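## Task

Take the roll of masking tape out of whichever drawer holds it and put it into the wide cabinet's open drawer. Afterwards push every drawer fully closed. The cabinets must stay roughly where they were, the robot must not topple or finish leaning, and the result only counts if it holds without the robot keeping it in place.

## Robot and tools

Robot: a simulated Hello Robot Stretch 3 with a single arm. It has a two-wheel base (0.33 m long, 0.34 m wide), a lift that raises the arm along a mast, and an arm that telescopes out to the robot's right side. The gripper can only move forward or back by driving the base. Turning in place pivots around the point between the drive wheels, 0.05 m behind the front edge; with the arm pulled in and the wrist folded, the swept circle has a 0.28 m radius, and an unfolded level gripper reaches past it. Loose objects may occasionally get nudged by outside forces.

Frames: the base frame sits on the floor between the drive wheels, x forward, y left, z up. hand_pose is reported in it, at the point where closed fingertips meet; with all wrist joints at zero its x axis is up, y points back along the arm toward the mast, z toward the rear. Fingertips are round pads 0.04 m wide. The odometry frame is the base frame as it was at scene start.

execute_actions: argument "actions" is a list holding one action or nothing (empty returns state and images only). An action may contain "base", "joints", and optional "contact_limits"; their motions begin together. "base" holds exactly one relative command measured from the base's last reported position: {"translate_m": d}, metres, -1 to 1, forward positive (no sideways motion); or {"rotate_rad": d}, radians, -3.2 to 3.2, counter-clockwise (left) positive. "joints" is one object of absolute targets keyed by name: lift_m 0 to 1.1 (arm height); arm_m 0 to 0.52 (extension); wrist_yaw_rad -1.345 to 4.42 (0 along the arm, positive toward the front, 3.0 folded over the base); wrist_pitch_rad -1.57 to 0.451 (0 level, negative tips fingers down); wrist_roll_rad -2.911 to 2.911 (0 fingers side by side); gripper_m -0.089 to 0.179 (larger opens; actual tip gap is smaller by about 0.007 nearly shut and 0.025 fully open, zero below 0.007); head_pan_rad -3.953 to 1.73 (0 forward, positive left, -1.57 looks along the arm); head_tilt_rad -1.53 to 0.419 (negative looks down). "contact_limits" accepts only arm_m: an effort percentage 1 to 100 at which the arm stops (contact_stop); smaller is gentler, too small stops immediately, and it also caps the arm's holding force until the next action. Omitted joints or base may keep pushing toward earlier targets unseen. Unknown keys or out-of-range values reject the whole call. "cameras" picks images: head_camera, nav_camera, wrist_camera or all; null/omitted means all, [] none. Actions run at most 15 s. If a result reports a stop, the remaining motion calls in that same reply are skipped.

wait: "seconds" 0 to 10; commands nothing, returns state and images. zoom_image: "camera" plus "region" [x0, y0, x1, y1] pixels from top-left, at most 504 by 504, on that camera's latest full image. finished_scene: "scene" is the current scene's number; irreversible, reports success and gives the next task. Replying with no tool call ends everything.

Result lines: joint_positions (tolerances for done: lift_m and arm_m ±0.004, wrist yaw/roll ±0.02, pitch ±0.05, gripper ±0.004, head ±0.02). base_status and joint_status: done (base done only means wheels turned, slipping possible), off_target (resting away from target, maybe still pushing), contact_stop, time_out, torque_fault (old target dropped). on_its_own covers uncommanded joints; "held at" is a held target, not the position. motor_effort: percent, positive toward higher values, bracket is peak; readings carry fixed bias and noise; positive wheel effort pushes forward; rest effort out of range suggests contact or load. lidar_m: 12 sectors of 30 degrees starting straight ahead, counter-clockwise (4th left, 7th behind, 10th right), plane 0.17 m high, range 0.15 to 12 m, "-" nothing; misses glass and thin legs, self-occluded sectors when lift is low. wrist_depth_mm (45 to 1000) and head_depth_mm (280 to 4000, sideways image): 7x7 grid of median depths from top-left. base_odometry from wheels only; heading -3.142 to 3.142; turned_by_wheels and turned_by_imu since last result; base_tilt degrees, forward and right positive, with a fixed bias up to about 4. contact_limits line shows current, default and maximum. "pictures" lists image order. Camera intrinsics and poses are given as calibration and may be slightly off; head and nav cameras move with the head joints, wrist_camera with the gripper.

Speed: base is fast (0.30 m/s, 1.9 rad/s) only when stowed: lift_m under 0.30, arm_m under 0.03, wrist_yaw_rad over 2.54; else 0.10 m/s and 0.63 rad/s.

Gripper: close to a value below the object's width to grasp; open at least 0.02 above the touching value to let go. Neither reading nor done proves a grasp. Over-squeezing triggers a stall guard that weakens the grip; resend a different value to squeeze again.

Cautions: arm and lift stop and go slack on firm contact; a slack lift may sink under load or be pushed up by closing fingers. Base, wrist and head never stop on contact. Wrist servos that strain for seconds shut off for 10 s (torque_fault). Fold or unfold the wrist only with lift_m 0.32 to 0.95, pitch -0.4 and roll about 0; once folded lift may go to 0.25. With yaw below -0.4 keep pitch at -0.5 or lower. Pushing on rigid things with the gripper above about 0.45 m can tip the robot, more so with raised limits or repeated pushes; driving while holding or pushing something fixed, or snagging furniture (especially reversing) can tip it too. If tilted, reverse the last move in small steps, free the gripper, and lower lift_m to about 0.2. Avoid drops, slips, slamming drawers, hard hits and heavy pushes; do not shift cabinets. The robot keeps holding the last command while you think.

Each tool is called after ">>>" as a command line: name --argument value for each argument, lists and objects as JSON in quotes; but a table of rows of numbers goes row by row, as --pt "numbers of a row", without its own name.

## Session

>>> execute_actions --actions '[]'

Scene clock: 0.00 s.
base_odometry: x=+0.000 y=+0.000 heading=+0.000 (m, m, rad; odometry frame)
turned_by_wheels: +0.000 (rad since the last result)
turned_by_imu: +0.000 (rad since the last result)
base_tilt: forward=+1.2 right=-1.6 (deg)
lidar_m: 2.01 2.01 2.31 2.05 2.06 2.37 2.30 2.13 1.97 1.69 1.25 1.40
head_depth_mm: 1842 2271 2250 2257 2230 2227 2228 / 1847 2206 2194 2177 2170 2161 2162 / 1873 2138 2113 2114 2109 2090 2091 / 1871 2091 2078 2066 2052 2050 2032 / 1892 2028 2022 2024 2013 1999 1999 / 1909 1965 1975 1958 1945 1947 1945 / 1926 1924 1919 1922 1909 1887 1895
base_status: not commanded
joint_positions: lift_m=+0.438 arm_m=+0.003 wrist_yaw_rad=+2.947 wrist_pitch_rad=-0.461 wrist_roll_rad=+0.009 gripper_m=+0.037 head_pan_rad=+0.009 head_tilt_rad=+0.001
joint_status: not commanded
motor_effort: left_wheel=+1 right_wheel=+1 lift_m=+30 arm_m=+0 wrist_yaw_rad=-1 wrist_pitch_rad=+9 wrist_roll_rad=+0 gripper_m=+0 head_pan_rad=+0 head_tilt_rad=+1 (%)
hand_pose: x=+0.0210 y=+0.0670 z=+0.4410 quat_wxyz=(+0.228, +0.704, +0.093, +0.667) (m; base frame)
wrist_depth_mm: - - - - - - - / - - - - - - - / - - - - - - - / - - - 994 - 955 960 / 780 784 834 816 821 763 787 / 679 665 - 659 677 653 658 / 585 577 563 565 562 581 569
pictures: head_camera (sideways: a quarter turn clockwise sets it upright), nav_camera (sideways: a quarter turn counterclockwise sets it upright), wrist_camera
camera_calibration (this result's frames):
head_camera: T_world_to_cam=[[0.0411711, -0.0624986, -0.997196, 1.31415], [-0.0182074, 0.997829, -0.0632901, 0.0877155], [0.998986, 0.020762, 0.0399437, -0.10034], [0, 0, 0, 1]] pos_world=[0.04773, -0.0033094, 1.32002]
nav_camera: T_world_to_cam=[[-0.0256626, 0.0291927, 0.999244, -1.25689], [-0.0130163, -0.999499, 0.0288658, 0.0212173], [0.999586, -0.0122657, 0.0260297, -0.083538], [0, 0, 0, 1]] pos_world=[0.0515245, 0.0568741, 1.2575]
wrist_camera: T_world_to_cam=[[0.981359, -0.192181, -0.000850035, -0.0101107], [-0.111781, -0.567192, -0.815965, 0.439727], [0.156331, 0.800849, -0.578101, 0.357872], [0, 0, 0, 1]] pos_world=[0.00312897, -0.0391343, 0.565679]
Images, in order (width x height): head_camera 896x504, nav_camera 672x504, wrist_camera 644x364.

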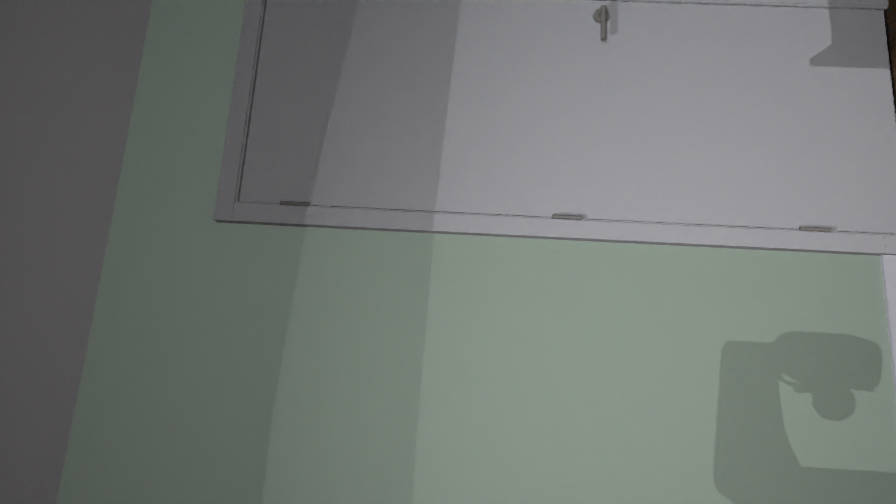

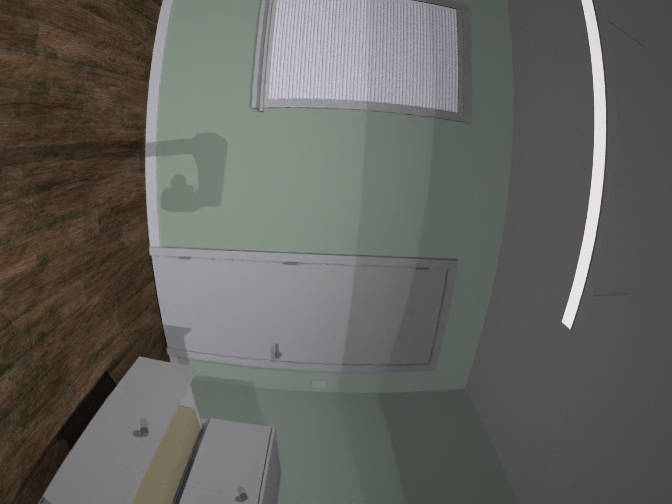

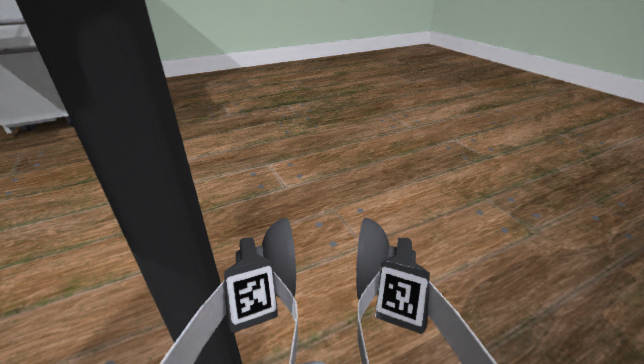

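>>> execute_actions --actions '[{"joints": {"head_pan_rad": -1.1, "head_tilt_rad": -0.65}}]' --cameras '["head_camera", "nav_camera"]'

Scene clock: 1.27 s.
base_odometry: x=+0.000 y=+0.000 heading=+0.000 (m, m, rad; odometry frame)
turned_by_wheels: +0.000 (rad since the last result)
turned_by_imu: +0.000 (rad since the last result)
base_tilt: forward=+1.2 right=-1.5 (deg)
lidar_m: 2.01 2.01 2.31 2.06 2.06 2.37 2.30 2.13 1.97 1.69 1.25 1.39
head_depth_mm: 1404 1535 1711 1919 1823 1490 1262 / 1434 1587 1763 1980 1820 1486 1261 / 1473 1585 1784 2052 1803 1471 1253 / 1510 1238 1339 1436 1697 1476 1254 / 1538 1234 1361 1151 1266 1477 1255 / 1554 1261 1370 1175 1630 1464 1247 / 1605 1294 1418 1197 1669 1469 1244
base_status: not commanded
joint_positions: lift_m=+0.438 arm_m=+0.003 wrist_yaw_rad=+2.947 wrist_pitch_rad=-0.461 wrist_roll_rad=+0.009 gripper_m=+0.037 head_pan_rad=-1.093 head_tilt_rad=-0.641
joint_status: all done
motor_effort: left_wheel=+1(1) right_wheel=+1(0) lift_m=+30(30) arm_m=+0(0) wrist_yaw_rad=-2(1) wrist_pitch_rad=+9(9) wrist_roll_rad=+0(0) gripper_m=+0(1) head_pan_rad=-3(41) head_tilt_rad=-3(23) (%)
hand_pose: x=+0.0210 y=+0.0670 z=+0.4410 quat_wxyz=(+0.228, +0.704, +0.093, +0.667) (m; base frame)
wrist_depth_mm: - - - - - - - / - - - - - - - / - - - - - - - / - - - 958 946 986 975 / 788 769 815 784 789 803 810 / 668 662 - 657 670 660 665 / 575 575 561 580 572 574 576
pictures: head_camera (sideways: a quarter turn clockwise sets it upright), nav_camera (sideways: a quarter turn counterclockwise sets it upright)
camera_calibration (this result's frames):
head_camera: T_world_to_cam=[[-0.3158, 0.472836, -0.822616, 1.08825], [0.865364, 0.499088, -0.0453371, 0.058906], [0.389121, -0.72618, -0.566788, 0.69305], [0, 0, 0, 1]] pos_world=[0.0230154, -0.0406865, 1.2907]
nav_camera: T_world_to_cam=[[0.292262, -0.500116, 0.815148, -1.01837], [-0.887582, -0.459201, 0.0364995, 0.0166422], [0.356063, -0.734179, -0.578101, 0.70666], [0, 0, 0, 1]] pos_world=[0.0607879, 0.0171513, 1.23804]
Images, in order (width x height): head_camera 896x504, nav_camera 672x504.

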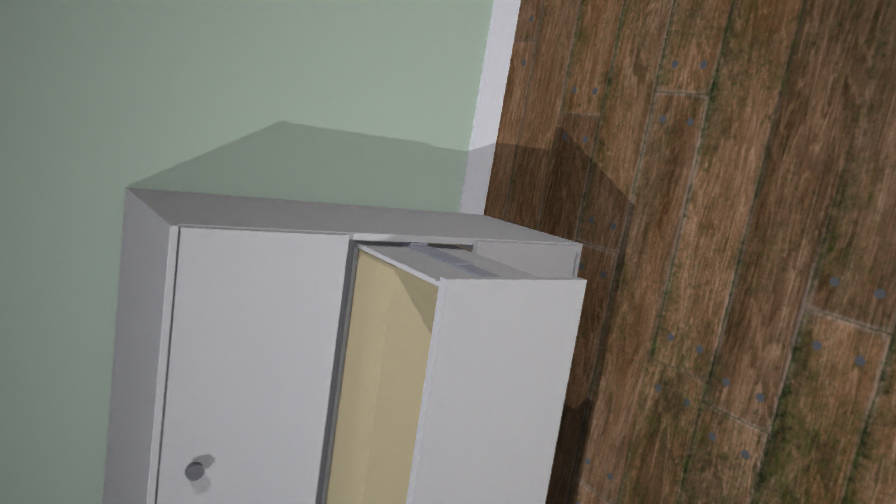

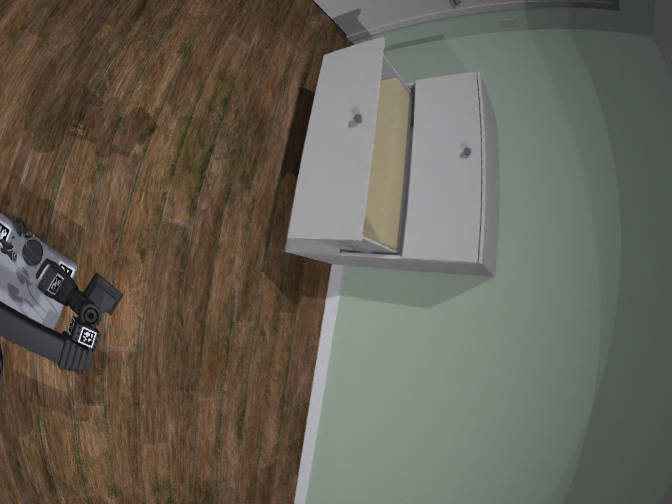

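>>> execute_actions --actions '[{"joints": {"head_pan_rad": -3.3, "head_tilt_rad": -0.5}}]' --cameras '["head_camera", "nav_camera"]'

Scene clock: 3.00 s.
base_odometry: x=+0.000 y=+0.000 heading=+0.000 (m, m, rad; odometry frame)
turned_by_wheels: +0.000 (rad since the last result)
turned_by_imu: +0.000 (rad since the last result)
base_tilt: forward=+1.2 right=-1.6 (deg)
lidar_m: 2.01 2.01 2.31 2.06 2.06 2.37 2.30 2.13 1.97 1.69 1.25 1.39
head_depth_mm: 2834 2994 3098 2965 2134 1669 1372 / 2825 3110 3365 2927 2121 1666 1366 / 2709 2956 3253 2956 2117 1663 1359 / 2565 2844 3084 2895 2093 1644 1356 / 2498 2724 2718 2881 2084 1639 1353 / 2402 2610 2648 2727 2078 1633 1352 / 2333 2516 2630 2712 2077 1630 1345
base_status: not commanded
joint_positions: lift_m=+0.438 arm_m=+0.003 wrist_yaw_rad=+2.947 wrist_pitch_rad=-0.461 wrist_roll_rad=+0.009 gripper_m=+0.037 head_pan_rad=-3.293 head_tilt_rad=-0.507
joint_status: all done
motor_effort: left_wheel=+1(0) right_wheel=+1(0) lift_m=+30(30) arm_m=+0(0) wrist_yaw_rad=-1(1) wrist_pitch_rad=+8(9) wrist_roll_rad=+0(0) gripper_m=+0(0) head_pan_rad=-3(44) head_tilt_rad=+2(13) (%)
hand_pose: x=+0.0210 y=+0.0670 z=+0.4410 quat_wxyz=(+0.228, +0.704, +0.093, +0.667) (m; base frame)
wrist_depth_mm: - - - - - - - / - - - - - - - / - - - - - - - / - - - 961 929 960 971 / 789 770 797 775 774 781 793 / 663 662 - 652 677 644 653 / 594 566 570 583 571 568 569
pictures: head_camera (sideways: a quarter turn clockwise sets it upright), nav_camera (sideways: a quarter turn counterclockwise sets it upright)
camera_calibration (this result's frames):
head_camera: T_world_to_cam=[[0.454509, -0.00563066, -0.890724, 1.17237], [-0.112139, -0.992386, -0.0509477, 0.0721815], [-0.883655, 0.123041, -0.45168, 0.551045], [0, 0, 0, 1]] pos_world=[-0.037827, 0.010432, 1.29684]
nav_camera: T_world_to_cam=[[-0.46358, 0.0408476, 0.885113, -1.105], [0.155892, 0.987114, 0.0360937, 0.010799], [-0.872234, 0.154714, -0.463974, 0.565663], [0, 0, 0, 1]] pos_world=[-0.0205483, -0.0530394, 1.24011]
Images, in order (width x height): head_camera 896x504, nav_camera 672x504.

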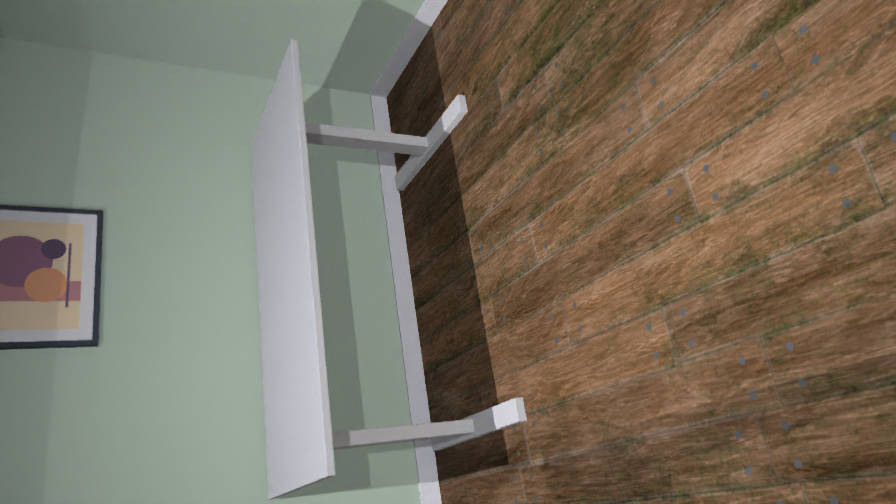

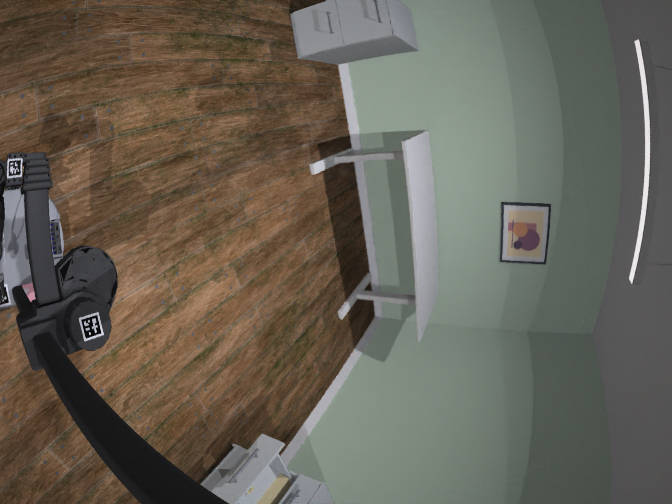

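>>> execute_actions --actions '[{"base": {"rotate_rad": -0.7}, "joints": {"lift_m": 0.29, "head_pan_rad": -3.39, "head_tilt_rad": -0.6}}]' --cameras '["head_camera", "nav_camera"]'

Scene clock: 6.33 s.
base_odometry: x=+0.000 y=+0.000 heading=-0.700 (m, m, rad; odometry frame)
turned_by_wheels: -0.700 (rad since the last result)
turned_by_imu: -0.695 (rad since the last result)
base_tilt: forward=+1.2 right=-1.6 (deg)
lidar_m: 1.30 2.05 2.01 2.14 2.09 1.47 1.57 2.74 2.13 2.18 1.73 1.25
head_depth_mm: 1729 1892 1998 2216 1930 1546 1300 / 1797 1960 1818 1668 1851 1547 1297 / 1873 2037 1807 1686 1842 1535 1293 / 1938 2136 2329 1727 1901 1521 1289 / 2021 2225 2468 2466 1889 1526 1282 / 2111 2352 2619 2490 1892 1515 1276 / 2207 2464 2776 2434 1879 1517 1278
base_status: done
joint_positions: lift_m=+0.291 arm_m=+0.003 wrist_yaw_rad=+2.947 wrist_pitch_rad=-0.461 wrist_roll_rad=+0.009 gripper_m=+0.037 head_pan_rad=-3.383 head_tilt_rad=-0.592
joint_status: all done
motor_effort: left_wheel=+3(9) right_wheel=-1(6) lift_m=+13(24) arm_m=+0(0) wrist_yaw_rad=-1(1) wrist_pitch_rad=+9(9) wrist_roll_rad=+0(0) gripper_m=+0(0) head_pan_rad=-3(15) head_tilt_rad=-3(10) (%)
hand_pose: x=+0.0210 y=+0.0670 z=+0.2938 quat_wxyz=(+0.228, +0.704, +0.093, +0.666) (m; base frame)
wrist_depth_mm: - - - - - - - / - - - - - - - / 954 - 955 934 908 920 902 / 731 - 721 715 714 738 737 / 589 568 608 598 602 585 596 / 504 492 - 511 506 492 497 / 443 - - - 414 432 432
pictures: head_camera (sideways: a quarter turn clockwise sets it upright), nav_camera (sideways: a quarter turn counterclockwise sets it upright)
camera_calibration (this result's frames):
head_camera: T_world_to_cam=[[0.524001, -0.0643164, -0.849286, 1.11791], [-0.197157, -0.979221, -0.0474874, 0.0681897], [-0.828585, 0.192326, -0.525793, 0.647142], [0, 0, 0, 1]] pos_world=[-0.0361277, 0.0142103, 1.29292]
nav_camera: T_world_to_cam=[[-0.529344, 0.100082, 0.842483, -1.049], [0.241326, 0.96976, 0.0364269, 0.00984807], [-0.813361, 0.222595, -0.537489, 0.660957], [0, 0, 0, 1]] pos_world=[-0.0200633, -0.0516902, 1.23867]
Images, in order (width x height): head_camera 896x504, nav_camera 672x504.

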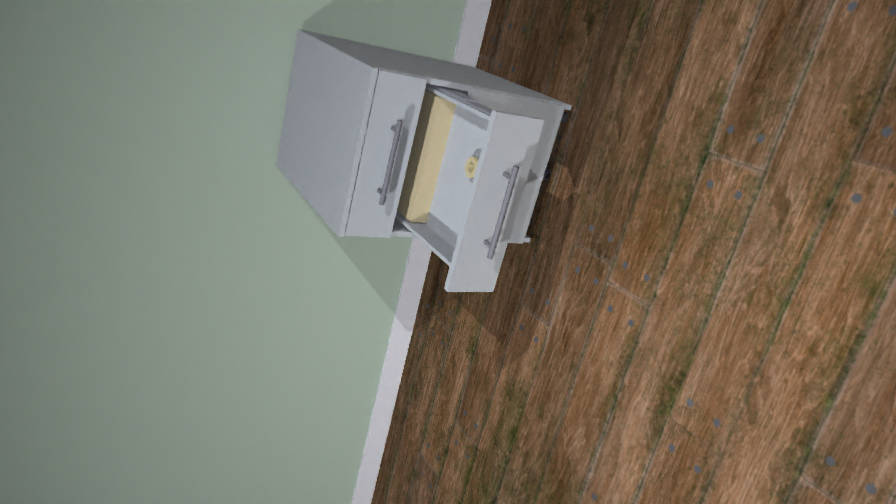

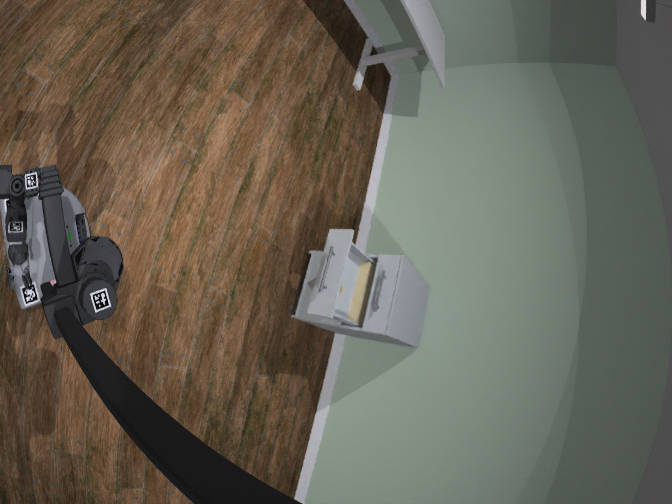

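>>> zoom_image --camera "head_camera" --region '[340, 50, 590, 300]'

Region (340, 50, 590, 300) of head_camera's 896x504 image, scaled by 2.016, with more detail than that image has.

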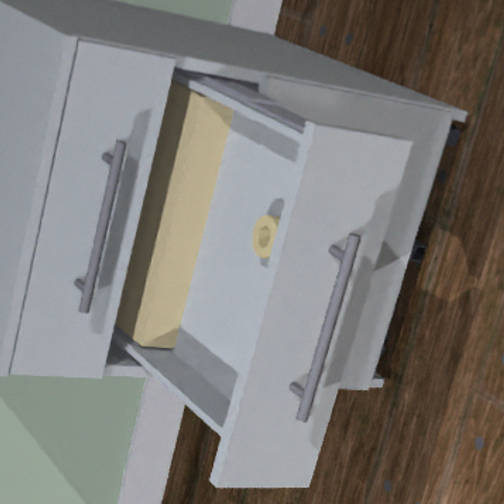

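>>> execute_actions --actions '[{"base": {"rotate_rad": -0.242}}]' --cameras '[]'

>>> execute_actions --actions '[{"base": {"translate_m": -0.905}, "joints": {"head_pan_rad": -3.6, "head_tilt_rad": -0.95, "wrist_pitch_rad": -0.4}}]' --cameras '["head_camera"]'

Scene clock: 8.97 s.
base_odometry: x=+0.000 y=+0.000 heading=-0.942 (m, m, rad; odometry frame)
turned_by_wheels: -0.242 (rad since the last result)
turned_by_imu: -0.239 (rad since the last result)
base_tilt: forward=+1.2 right=-1.6 (deg)
lidar_m: 1.25 1.50 2.00 2.02 2.27 1.48 1.47 2.54 2.30 2.13 1.86 1.69
head_depth_mm: 1739 1896 2088 2295 1911 1546 1298 / 1761 1930 2125 2305 1913 1542 1295 / 1785 1966 2140 2310 1899 1540 1287 / 1810 1988 1789 1718 1826 1535 1287 / 1847 2029 1764 1689 1882 1524 1280 / 1869 2049 2222 1700 1867 1511 1278 / 1911 2113 2329 2432 1871 1504 1278
base_status: done
joint_positions: lift_m=+0.291 arm_m=+0.003 wrist_yaw_rad=+2.947 wrist_pitch_rad=-0.461 wrist_roll_rad=+0.009 gripper_m=+0.037 head_pan_rad=-3.383 head_tilt_rad=-0.593
joint_status: not commanded
motor_effort: left_wheel=+2(13) right_wheel=-1(6) lift_m=+13(13) arm_m=+0(0) wrist_yaw_rad=-2(1) wrist_pitch_rad=+9(9) wrist_roll_rad=+0(0) gripper_m=+0(1) head_pan_rad=-2(3) head_tilt_rad=-2(3) (%)
hand_pose: x=+0.0210 y=+0.0670 z=+0.2938 quat_wxyz=(+0.228, +0.704, +0.093, +0.666) (m; base frame)
wrist_depth_mm: - - - - - - - / - - - - - - - / 930 - 962 934 934 947 889 / 723 - 726 721 733 712 704 / 584 570 609 585 598 593 593 / 492 497 - 510 491 491 496 / 438 - - - 418 434 435
pictures: none
No camera images: the call's "cameras" was empty. Leave "cameras" out to get every camera's image.

Scene clock: 13.70 s.
base_odometry: x=-0.532 y=+0.732 heading=-0.942 (m, m, rad; odometry frame)
turned_by_wheels: +0.000 (rad since the last result)
turned_by_imu: -0.007 (rad since the last result)
base_tilt: forward=+1.1 right=-1.6 (deg)
lidar_m: 2.14 2.51 2.32 2.11 1.34 0.63 0.64 1.50 2.08 2.04 2.23 2.53
head_depth_mm: 1143 1339 1608 1655 1463 - 1116 / 1140 1328 1610 1661 1432 1289 1100 / 1138 1238 983 1034 1028 892 - / 1128 1163 955 985 990 829 - / 1123 1162 952 947 987 825 - / 1120 1155 951 974 969 873 1152 / 1115 1291 1460 1577 1423 1212 1131
base_status: done
joint_positions: lift_m=+0.291 arm_m=+0.003 wrist_yaw_rad=+2.947 wrist_pitch_rad=-0.419 wrist_roll_rad=+0.009 gripper_m=+0.037 head_pan_rad=-3.593 head_tilt_rad=-0.939
joint_status: all done
motor_effort: left_wheel=+3(8) right_wheel=-1(7) lift_m=+13(13) arm_m=+0(0) wrist_yaw_rad=-1(1) wrist_pitch_rad=+11(11) wrist_roll_rad=+0(0) gripper_m=+0(0) head_pan_rad=-3(21) head_tilt_rad=-4(20) (%)
hand_pose: x=+0.0220 y=+0.0724 z=+0.3032 quat_wxyz=(+0.214, +0.705, +0.079, +0.671) (m; base frame)
wrist_depth_mm: - - - - - - - / - - - - - - - / - - - - - - - / 764 - 760 771 756 795 804 / 625 - 642 635 646 628 621 / 523 517 - 509 535 520 521 / 445 464 - - 429 443 446
pictures: head_camera (sideways: a quarter turn clockwise sets it upright)
camera_calibration (this result's frames):
head_camera: T_world_to_cam=[[0.730397, -0.2844, -0.620996, 0.819105], [-0.384834, -0.922493, -0.030153, 0.0467494], [-0.564289, 0.261004, -0.783233, 0.980391], [0, 0, 0, 1]] pos_world=[-0.0270574, 0.0201933, 1.27795]
Images, in order (width x height): head_camera 896x504.

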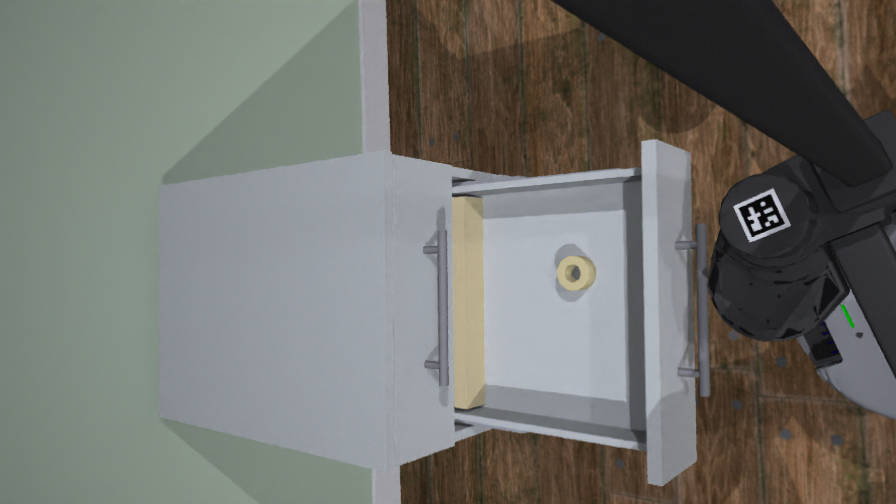

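>>> execute_actions --actions '[{"base": {"rotate_rad": -1.944}, "joints": {"lift_m": 0.665, "wrist_yaw_rad": 1.4, "head_pan_rad": -1.57, "head_tilt_rad": -1.0, "gripper_m": 0.11}}]' --cameras '["head_camera"]'

Scene clock: 19.23 s.
base_odometry: x=-0.532 y=+0.732 heading=-2.886 (m, m, rad; odometry frame)
turned_by_wheels: -1.944 (rad since the last result)
turned_by_imu: -1.932 (rad since the last result)
base_tilt: forward=+1.2 right=-1.6 (deg)
lidar_m: 2.42 2.04 2.46 2.28 2.14 2.41 2.32 1.74 0.65 0.63 0.66 1.72
head_depth_mm: 1136 1331 1619 1587 1393 1285 - / 1140 1271 948 1528 1382 - 1165 / 1144 1076 906 1056 973 - 1162 / 1146 1074 904 1056 965 881 1165 / 1153 1072 913 1051 962 - 1128 / 1157 1298 923 1497 959 1223 1123 / 1159 1368 1667 1584 1389 1242 1107
base_status: done
joint_positions: lift_m=+0.664 arm_m=+0.003 wrist_yaw_rad=+1.402 wrist_pitch_rad=-0.418 wrist_roll_rad=+0.009 gripper_m=+0.110 head_pan_rad=-1.577 head_tilt_rad=-0.988
joint_status: all done
motor_effort: left_wheel=+3(12) right_wheel=-2(8) lift_m=+46(48) arm_m=+0(1) wrist_yaw_rad=-3(5) wrist_pitch_rad=+10(11) wrist_roll_rad=+0(0) gripper_m=+0(80) head_pan_rad=+3(42) head_tilt_rad=-4(10) (%)
hand_pose: x=+0.1998 y=-0.1856 z=+0.6770 quat_wxyz=(+0.622, +0.560, -0.437, +0.331) (m; base frame)
wrist_depth_mm: - - - - - - - / - - - - - - - / - - - - - - - / - - - - - - - / - - - - - - - / - - 961 965 978 - 945 / 838 787 849 827 828 773 823
pictures: head_camera (sideways: a quarter turn clockwise sets it upright)
camera_calibration (this result's frames):
head_camera: T_world_to_cam=[[-0.0579097, 0.811202, -0.581891, 0.772965], [0.998291, 0.0516468, -0.0273501, 0.0346614], [0.00786633, -0.58248, -0.812807, 1.01535], [0, 0, 0, 1]] pos_world=[0.00217288, -0.0373989, 1.27601]
Images, in order (width x height): head_camera 896x504.

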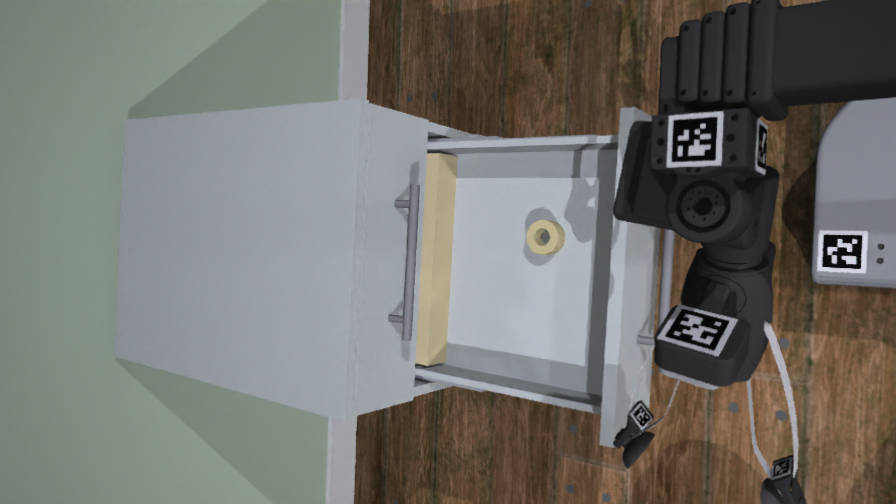

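>>> execute_actions --actions '[]'

Scene clock: 20.10 s.
base_odometry: x=-0.532 y=+0.732 heading=-2.886 (m, m, rad; odometry frame)
turned_by_wheels: +0.000 (rad since the last result)
turned_by_imu: +0.000 (rad since the last result)
base_tilt: forward=+1.1 right=-1.6 (deg)
lidar_m: 2.42 2.04 2.45 2.28 2.15 2.40 2.32 1.74 0.65 0.63 0.66 1.72
head_depth_mm: 1137 1335 1609 1593 1400 1291 - / 1138 1273 948 1530 1381 - 1155 / 1141 1077 907 1056 972 - 1156 / 1146 1069 903 1053 965 879 1168 / 1150 1075 913 1055 963 - 1124 / 1155 1299 922 1489 960 1221 1124 / 1162 1368 1668 1583 1389 1241 1107
base_status: done
joint_positions: lift_m=+0.664 arm_m=+0.003 wrist_yaw_rad=+1.402 wrist_pitch_rad=-0.418 wrist_roll_rad=+0.009 gripper_m=+0.110 head_pan_rad=-1.577 head_tilt_rad=-0.988
joint_status: all done
motor_effort: left_wheel=+3(12) right_wheel=-1(8) lift_m=+46(48) arm_m=+0(1) wrist_yaw_rad=-3(5) wrist_pitch_rad=+10(11) wrist_roll_rad=-1(0) gripper_m=+0(80) head_pan_rad=+4(42) head_tilt_rad=-5(10) (%)
hand_pose: x=+0.1998 y=-0.1856 z=+0.6770 quat_wxyz=(+0.622, +0.560, -0.437, +0.331) (m; base frame)
wrist_depth_mm: - - - - - - - / - - - - - - - / - - - - - - - / - - - - - - - / - - - - - - - / 968 - 988 981 977 - 977 / 818 797 841 820 843 761 820
pictures: head_camera (sideways: a quarter turn clockwise sets it upright), nav_camera (sideways: a quarter turn counterclockwise sets it upright), wrist_camera
camera_calibration (this result's frames):
head_camera: T_world_to_cam=[[-0.0579097, 0.811202, -0.581891, 0.772965], [0.998291, 0.0516468, -0.0273501, 0.0346614], [0.00786633, -0.58248, -0.812807, 1.01535], [0, 0, 0, 1]] pos_world=[0.00217288, -0.0373989, 1.27601]
nav_camera: T_world_to_cam=[[0.0243994, -0.82106, 0.57032, -0.697686], [-0.999387, -0.0057125, 0.0345318, 0.0199022], [-0.0250947, -0.570813, -0.820696, 1.0245], [0, 0, 0, 1]] pos_world=[0.0626227, 0.0120691, 1.23802]
wrist_camera: T_world_to_cam=[[-0.16754, -0.985865, -0.000813411, -0.151711], [-0.5351, 0.0916292, -0.839805, 0.731971], [0.828008, -0.140266, -0.542888, 0.335996], [0, 0, 0, 1]] pos_world=[0.0880525, -0.169508, 0.796997]
Images, in order (width x height): head_camera 896x504, nav_camera 672x504, wrist_camera 644x364.

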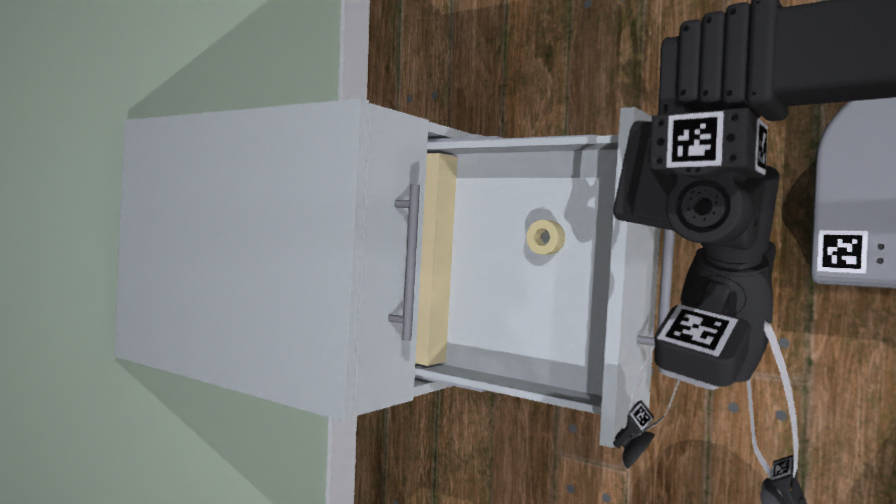

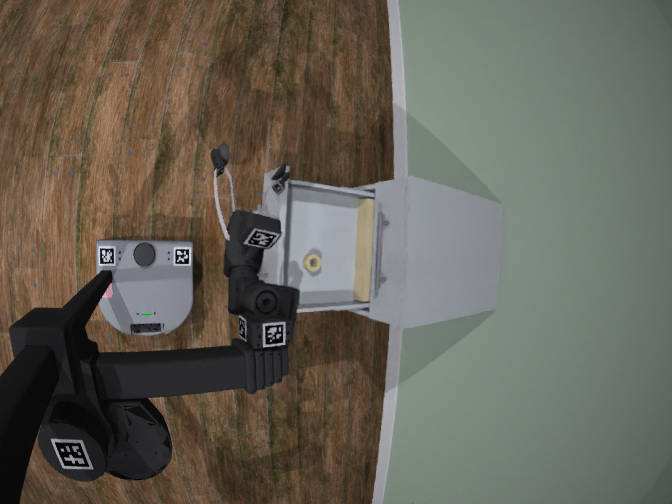

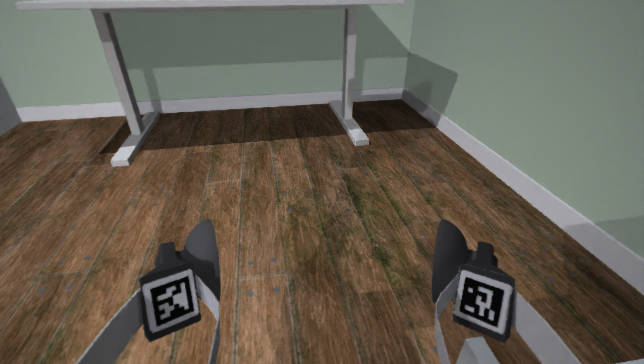

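>>> execute_actions --actions '[{"joints": {"wrist_yaw_rad": 0.0, "wrist_pitch_rad": -1.55, "arm_m": 0.355, "gripper_m": 0.12}}]'

Scene clock: 24.13 s.
base_odometry: x=-0.532 y=+0.732 heading=-2.886 (m, m, rad; odometry frame)
turned_by_wheels: +0.000 (rad since the last result)
turned_by_imu: +0.000 (rad since the last result)
base_tilt: forward=+1.1 right=-1.6 (deg)
lidar_m: 2.42 2.04 2.45 2.29 2.15 2.41 2.32 1.74 0.65 0.63 0.66 1.71
head_depth_mm: 1136 1337 1619 1595 1418 1268 - / 1137 1273 1486 - 1157 1232 1161 / 1141 1074 - 1058 964 1228 1155 / 1144 1073 914 1052 961 1205 1165 / 1152 1068 911 1049 964 1207 1123 / 1153 1299 918 1489 946 1223 1123 / 1161 1369 1673 1581 1394 1239 1123
base_status: not commanded
joint_positions: lift_m=+0.664 arm_m=+0.355 wrist_yaw_rad=+0.001 wrist_pitch_rad=-1.546 wrist_roll_rad=+0.009 gripper_m=+0.120 head_pan_rad=-1.577 head_tilt_rad=-0.988
joint_status: all done
motor_effort: left_wheel=+3(2) right_wheel=-1(2) lift_m=+46(46) arm_m=+7(9) wrist_yaw_rad=-2(6) wrist_pitch_rad=-2(10) wrist_roll_rad=+0(0) gripper_m=+0(49) head_pan_rad=+4(3) head_tilt_rad=-4(4) (%)
hand_pose: x=-0.0216 y=-0.4819 z=+0.5463 quat_wxyz=(+0.504, +0.492, -0.508, -0.496) (m; base frame)
wrist_depth_mm: 283 291 289 291 288 653 662 / 282 297 294 297 295 662 679 / 285 301 300 301 301 673 681 / 286 308 307 305 305 686 704 / 287 311 311 315 311 700 694 / 288 315 317 318 317 698 731 / 289 308 324 322 317 738 727
pictures: head_camera (sideways: a quarter turn clockwise sets it upright), nav_camera (sideways: a quarter turn counterclockwise sets it upright), wrist_camera
camera_calibration (this result's frames):
head_camera: T_world_to_cam=[[-0.0579098, 0.811202, -0.581891, 0.772965], [0.998291, 0.0516469, -0.0273501, 0.0346615], [0.0078664, -0.58248, -0.812807, 1.01535], [0, 0, 0, 1]] pos_world=[0.00217289, -0.0373989, 1.27601]
nav_camera: T_world_to_cam=[[0.0243995, -0.82106, 0.57032, -0.697686], [-0.999387, -0.00571262, 0.0345318, 0.0199022], [-0.0250946, -0.570813, -0.820696, 1.0245], [0, 0, 0, 1]] pos_world=[0.0626227, 0.0120691, 1.23802]
wrist_camera: T_world_to_cam=[[-1, 0.000527434, -0.000720412, -0.0237564], [0.000429225, 0.991501, 0.130102, 0.44631], [0.00078291, 0.130102, -0.9915, 0.764266], [0, 0, 0, 1]] pos_world=[-0.0245464, -0.541937, 0.699687]
Images, in order (width x height): head_camera 896x504, nav_camera 672x504, wrist_camera 644x364.

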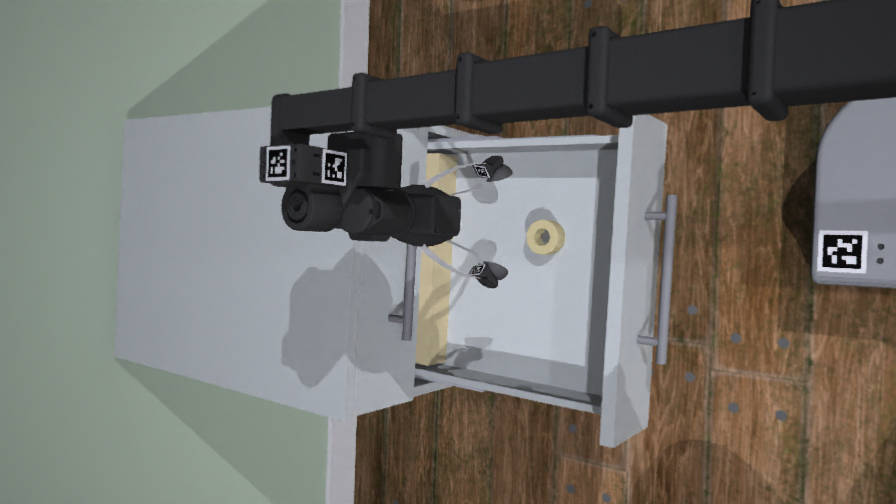

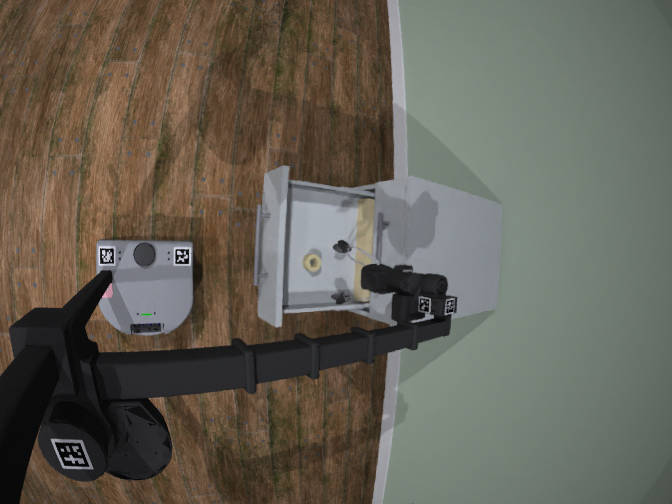

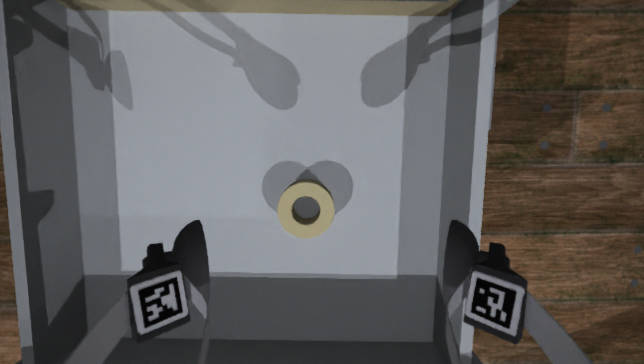

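>>> zoom_image --camera "wrist_camera" --region '[140, 150, 520, 364]'

Region (140, 150, 520, 364) of wrist_camera's 644x364 image, scaled by 1.326; it fills the top 284 rows of this view, and the rest is white.

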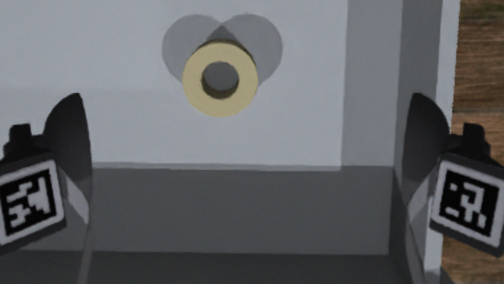

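>>> execute_actions --actions '[{"base": {"translate_m": 0.014}, "joints": {"lift_m": 0.542}}]' --cameras '["wrist_camera", "head_camera"]'

Scene clock: 29.67 s.
base_odometry: x=-0.546 y=+0.728 heading=-2.886 (m, m, rad; odometry frame)
turned_by_wheels: +0.000 (rad since the last result)
turned_by_imu: +0.000 (rad since the last result)
base_tilt: forward=+1.2 right=-1.6 (deg)
lidar_m: 2.41 2.03 2.44 2.34 2.15 2.42 2.34 1.74 0.65 0.63 0.66 1.72
head_depth_mm: 1135 1336 1621 1598 1398 1250 1127 / 1136 1169 925 1592 1398 - - / 1141 1076 924 - 966 1226 1156 / 1149 1072 904 1053 952 1204 1167 / 1155 1072 912 1053 963 1208 1125 / 1157 1333 965 1522 958 1228 1122 / 1159 1367 1674 1581 1393 1240 1125
base_status: done
joint_positions: lift_m=+0.543 arm_m=+0.355 wrist_yaw_rad=+0.001 wrist_pitch_rad=-1.546 wrist_roll_rad=+0.009 gripper_m=+0.120 head_pan_rad=-1.577 head_tilt_rad=-0.988
joint_status: all done
motor_effort: left_wheel=+3(9) right_wheel=-1(4) lift_m=+13(40) arm_m=+6(6) wrist_yaw_rad=-2(2) wrist_pitch_rad=-2(2) wrist_roll_rad=+0(0) gripper_m=+0(0) head_pan_rad=+3(4) head_tilt_rad=-4(4) (%)
hand_pose: x=-0.0216 y=-0.4819 z=+0.4246 quat_wxyz=(+0.504, +0.492, -0.508, -0.496) (m; base frame)
wrist_depth_mm: 176 177 177 178 177 177 153 / 180 179 180 180 180 180 152 / 183 182 183 183 182 182 151 / 187 186 187 186 186 186 151 / 191 189 190 165 190 189 150 / 194 192 194 168 194 186 150 / 197 197 196 197 197 199 143
pictures: head_camera (sideways: a quarter turn clockwise sets it upright), wrist_camera
camera_calibration (this result's frames):
head_camera: T_world_to_cam=[[-0.0579417, 0.8112, -0.581891, 0.772965], [0.998289, 0.0516861, -0.0273501, 0.0346615], [0.00788931, -0.58248, -0.812807, 1.01535], [0, 0, 0, 1]] pos_world=[0.00217436, -0.037399, 1.27601]
wrist_camera: T_world_to_cam=[[-1, 0.000527387, -0.000720137, -0.0238443], [0.000429014, 0.991467, 0.130355, 0.46195], [0.00078274, 0.130355, -0.991467, 0.643779], [0, 0, 0, 1]] pos_world=[-0.0245464, -0.541915, 0.578051]
Images, in order (width x height): head_camera 896x504, wrist_camera 644x364.

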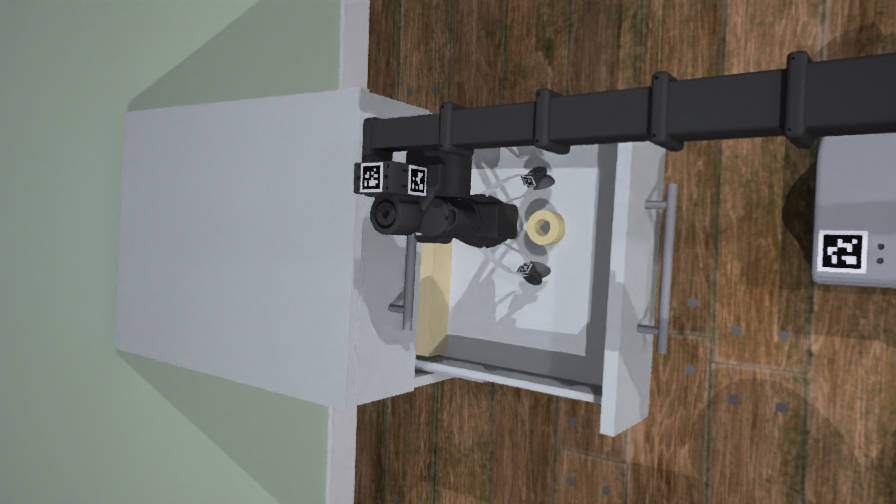

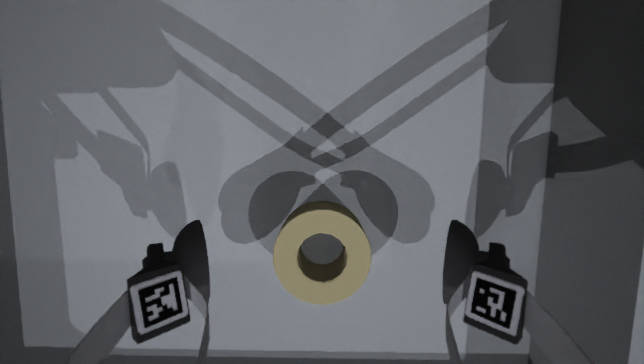

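>>> execute_actions --actions '[{"joints": {"lift_m": 0.532, "arm_m": 0.359, "gripper_m": 0.085}}]' --cameras '["wrist_camera"]'

Scene clock: 30.83 s.
base_odometry: x=-0.546 y=+0.728 heading=-2.886 (m, m, rad; odometry frame)
turned_by_wheels: +0.000 (rad since the last result)
turned_by_imu: +0.000 (rad since the last result)
base_tilt: forward=+1.2 right=-1.6 (deg)
lidar_m: 2.41 2.03 2.43 2.34 2.15 2.43 2.34 1.74 0.65 0.63 0.66 1.71
head_depth_mm: 1135 1336 1616 1593 1401 1247 1129 / 1144 1167 927 1561 1390 - - / 1145 1072 914 - 963 1220 1162 / 1147 1074 904 1052 962 1206 1160 / 1145 1071 911 1054 962 1204 1122 / 1154 1327 964 1521 956 1221 1124 / 1156 1369 1666 1580 1394 1243 1119
base_status: not commanded
joint_positions: lift_m=+0.533 arm_m=+0.359 wrist_yaw_rad=+0.001 wrist_pitch_rad=-1.546 wrist_roll_rad=+0.009 gripper_m=+0.085 head_pan_rad=-1.577 head_tilt_rad=-0.988
joint_status: all done
motor_effort: left_wheel=+4(3) right_wheel=-1(1) lift_m=+13(13) arm_m=+7(6) wrist_yaw_rad=-2(2) wrist_pitch_rad=-2(2) wrist_roll_rad=+0(0) gripper_m=+0(81) head_pan_rad=+4(4) head_tilt_rad=-4(4) (%)
hand_pose: x=-0.0216 y=-0.4858 z=+0.4146 quat_wxyz=(+0.504, +0.492, -0.508, -0.496) (m; base frame)
wrist_depth_mm: 167 168 168 167 167 167 152 / 169 170 170 170 170 170 152 / 172 174 173 174 172 173 151 / 176 176 176 177 176 176 150 / 179 179 179 156 180 179 151 / 182 183 184 157 183 184 151 / 186 187 186 187 187 186 149
pictures: wrist_camera
camera_calibration (this result's frames):
wrist_camera: T_world_to_cam=[[-1, 0.000528396, -0.000719774, -0.0238491], [0.000429791, 0.991422, 0.130697, 0.466963], [0.00078266, 0.130697, -0.991422, 0.634529], [0, 0, 0, 1]] pos_world=[-0.0245464, -0.545876, 0.568038]
Images, in order (width x height): wrist_camera 644x364.

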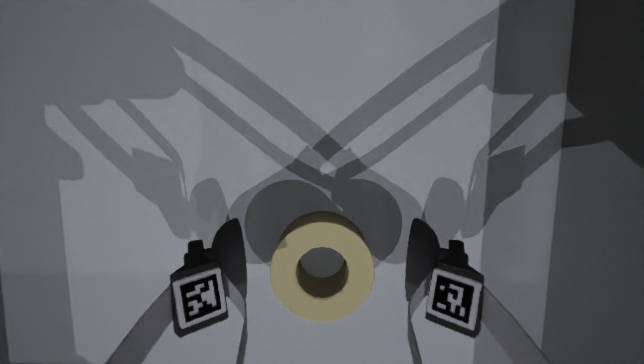

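>>> execute_actions --actions '[{"joints": {"gripper_m": 0.015}}]' --cameras '["wrist_camera"]'

Scene clock: 32.17 s.
base_odometry: x=-0.546 y=+0.728 heading=-2.886 (m, m, rad; odometry frame)
turned_by_wheels: +0.000 (rad since the last result)
turned_by_imu: +0.000 (rad since the last result)
base_tilt: forward=+1.2 right=-1.6 (deg)
lidar_m: 2.41 2.03 2.44 2.34 2.15 2.43 2.33 1.74 0.65 0.63 0.66 1.72
head_depth_mm: 1135 1328 1620 1590 1398 1242 1128 / 1138 1169 926 1560 1412 - - / 1143 1073 917 - 965 1215 1160 / 1145 1072 906 1053 963 1204 1164 / 1150 1072 915 1054 962 1210 1126 / 1155 1330 964 1512 957 1224 1122 / 1161 1367 1661 1577 1391 1242 1126
base_status: not commanded
joint_positions: lift_m=+0.533 arm_m=+0.359 wrist_yaw_rad=+0.001 wrist_pitch_rad=-1.546 wrist_roll_rad=+0.009 gripper_m=+0.016 head_pan_rad=-1.577 head_tilt_rad=-0.988
joint_status: all done
motor_effort: left_wheel=+3(2) right_wheel=-1(1) lift_m=+12(12) arm_m=+6(6) wrist_yaw_rad=-2(2) wrist_pitch_rad=-2(2) wrist_roll_rad=+0(0) gripper_m=-13(86) head_pan_rad=+4(3) head_tilt_rad=-4(4) (%)
hand_pose: x=-0.0216 y=-0.4857 z=+0.4146 quat_wxyz=(+0.504, +0.492, -0.508, -0.496) (m; base frame)
wrist_depth_mm: 168 169 166 167 167 167 153 / 171 171 170 172 171 171 153 / 173 174 174 174 173 173 151 / 176 176 177 178 176 177 152 / 180 180 180 156 180 179 151 / 183 183 - 159 - 183 151 / 187 187 188 186 186 186 150
pictures: wrist_camera
camera_calibration (this result's frames):
wrist_camera: T_world_to_cam=[[-1, 0.000528525, -0.000719744, -0.0238491], [0.000429863, 0.991412, 0.130772, 0.466911], [0.00078268, 0.130772, -0.991412, 0.634561], [0, 0, 0, 1]] pos_world=[-0.0245465, -0.545872, 0.568035]
Images, in order (width x height): wrist_camera 644x364.

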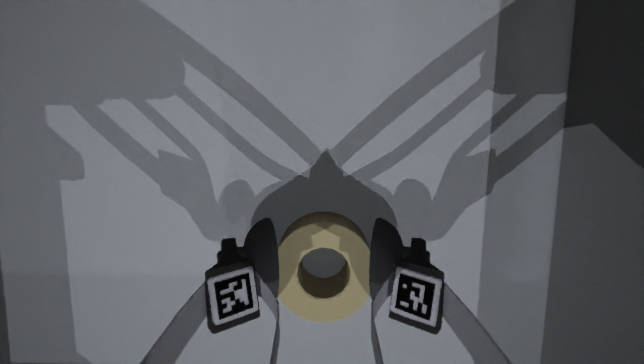

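>>> execute_actions --actions '[{"joints": {"lift_m": 0.672, "arm_m": 0.31, "gripper_m": -0.005}}]' --cameras '["wrist_camera", "head_camera"]'

Scene clock: 35.07 s.
base_odometry: x=-0.546 y=+0.728 heading=-2.886 (m, m, rad; odometry frame)
turned_by_wheels: +0.000 (rad since the last result)
turned_by_imu: +0.000 (rad since the last result)
base_tilt: forward=+1.2 right=-1.6 (deg)
lidar_m: 2.41 2.02 2.43 2.34 2.14 2.42 2.33 1.74 0.65 0.63 0.66 1.72
head_depth_mm: 1136 1332 1617 1605 1419 1265 - / 1138 1165 1484 - 946 1228 1156 / 1139 1074 947 1055 957 1228 1156 / 1146 1073 916 1051 948 1208 1161 / 1148 1070 911 1055 958 1203 1125 / 1158 1320 965 1514 959 1229 1122 / 1159 1362 1671 1573 1386 1242 1126
base_status: not commanded
joint_positions: lift_m=+0.671 arm_m=+0.310 wrist_yaw_rad=+0.001 wrist_pitch_rad=-1.546 wrist_roll_rad=+0.009 gripper_m=-0.004 head_pan_rad=-1.577 head_tilt_rad=-0.988
joint_status: all done
motor_effort: left_wheel=+4(4) right_wheel=-1(2) lift_m=+46(49) arm_m=-6(5) wrist_yaw_rad=-2(2) wrist_pitch_rad=-2(2) wrist_roll_rad=+0(1) gripper_m=-18(89) head_pan_rad=+3(3) head_tilt_rad=-4(4) (%)
hand_pose: x=-0.0216 y=-0.4375 z=+0.5533 quat_wxyz=(+0.504, +0.492, -0.508, -0.496) (m; base frame)
wrist_depth_mm: 264 299 298 300 298 290 678 / 273 301 306 303 304 669 672 / 275 307 308 314 309 690 665 / 275 312 316 317 310 675 692 / 295 318 316 155 316 732 696 / 290 325 326 158 - 717 717 / 249 251 238 241 243 283 724
pictures: head_camera (sideways: a quarter turn clockwise sets it upright), wrist_camera
camera_calibration (this result's frames):
head_camera: T_world_to_cam=[[-0.0579418, 0.8112, -0.581891, 0.772965], [0.998289, 0.0516863, -0.0273501, 0.0346615], [0.00788938, -0.58248, -0.812807, 1.01535], [0, 0, 0, 1]] pos_world=[0.00217436, -0.037399, 1.27601]
wrist_camera: T_world_to_cam=[[-1, 0.000528625, -0.000719661, -0.0237748], [0.000429952, 0.991409, 0.130801, 0.400975], [0.000782623, 0.1308, -0.991408, 0.76569], [0, 0, 0, 1]] pos_world=[-0.0245464, -0.497671, 0.706646]
Images, in order (width x height): head_camera 896x504, wrist_camera 644x364.

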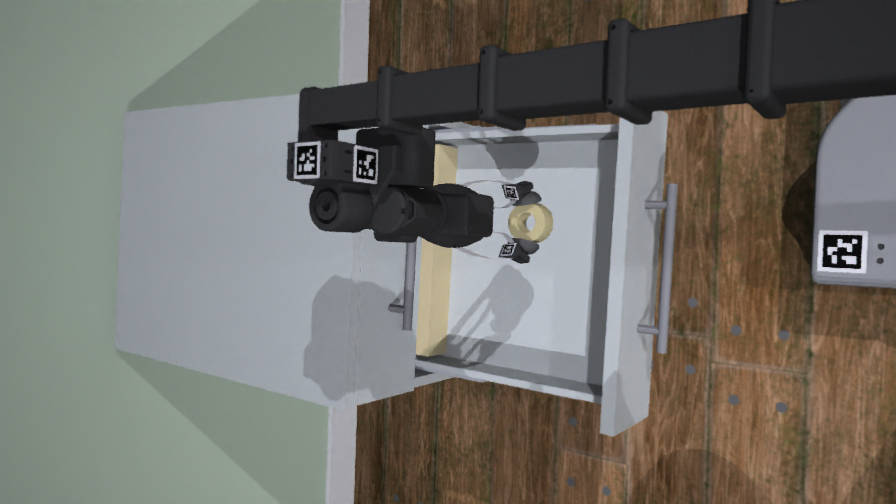

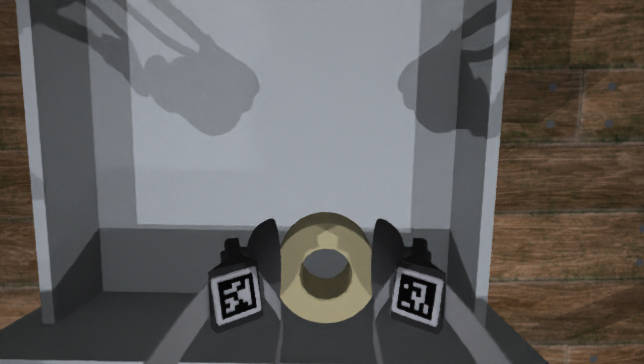

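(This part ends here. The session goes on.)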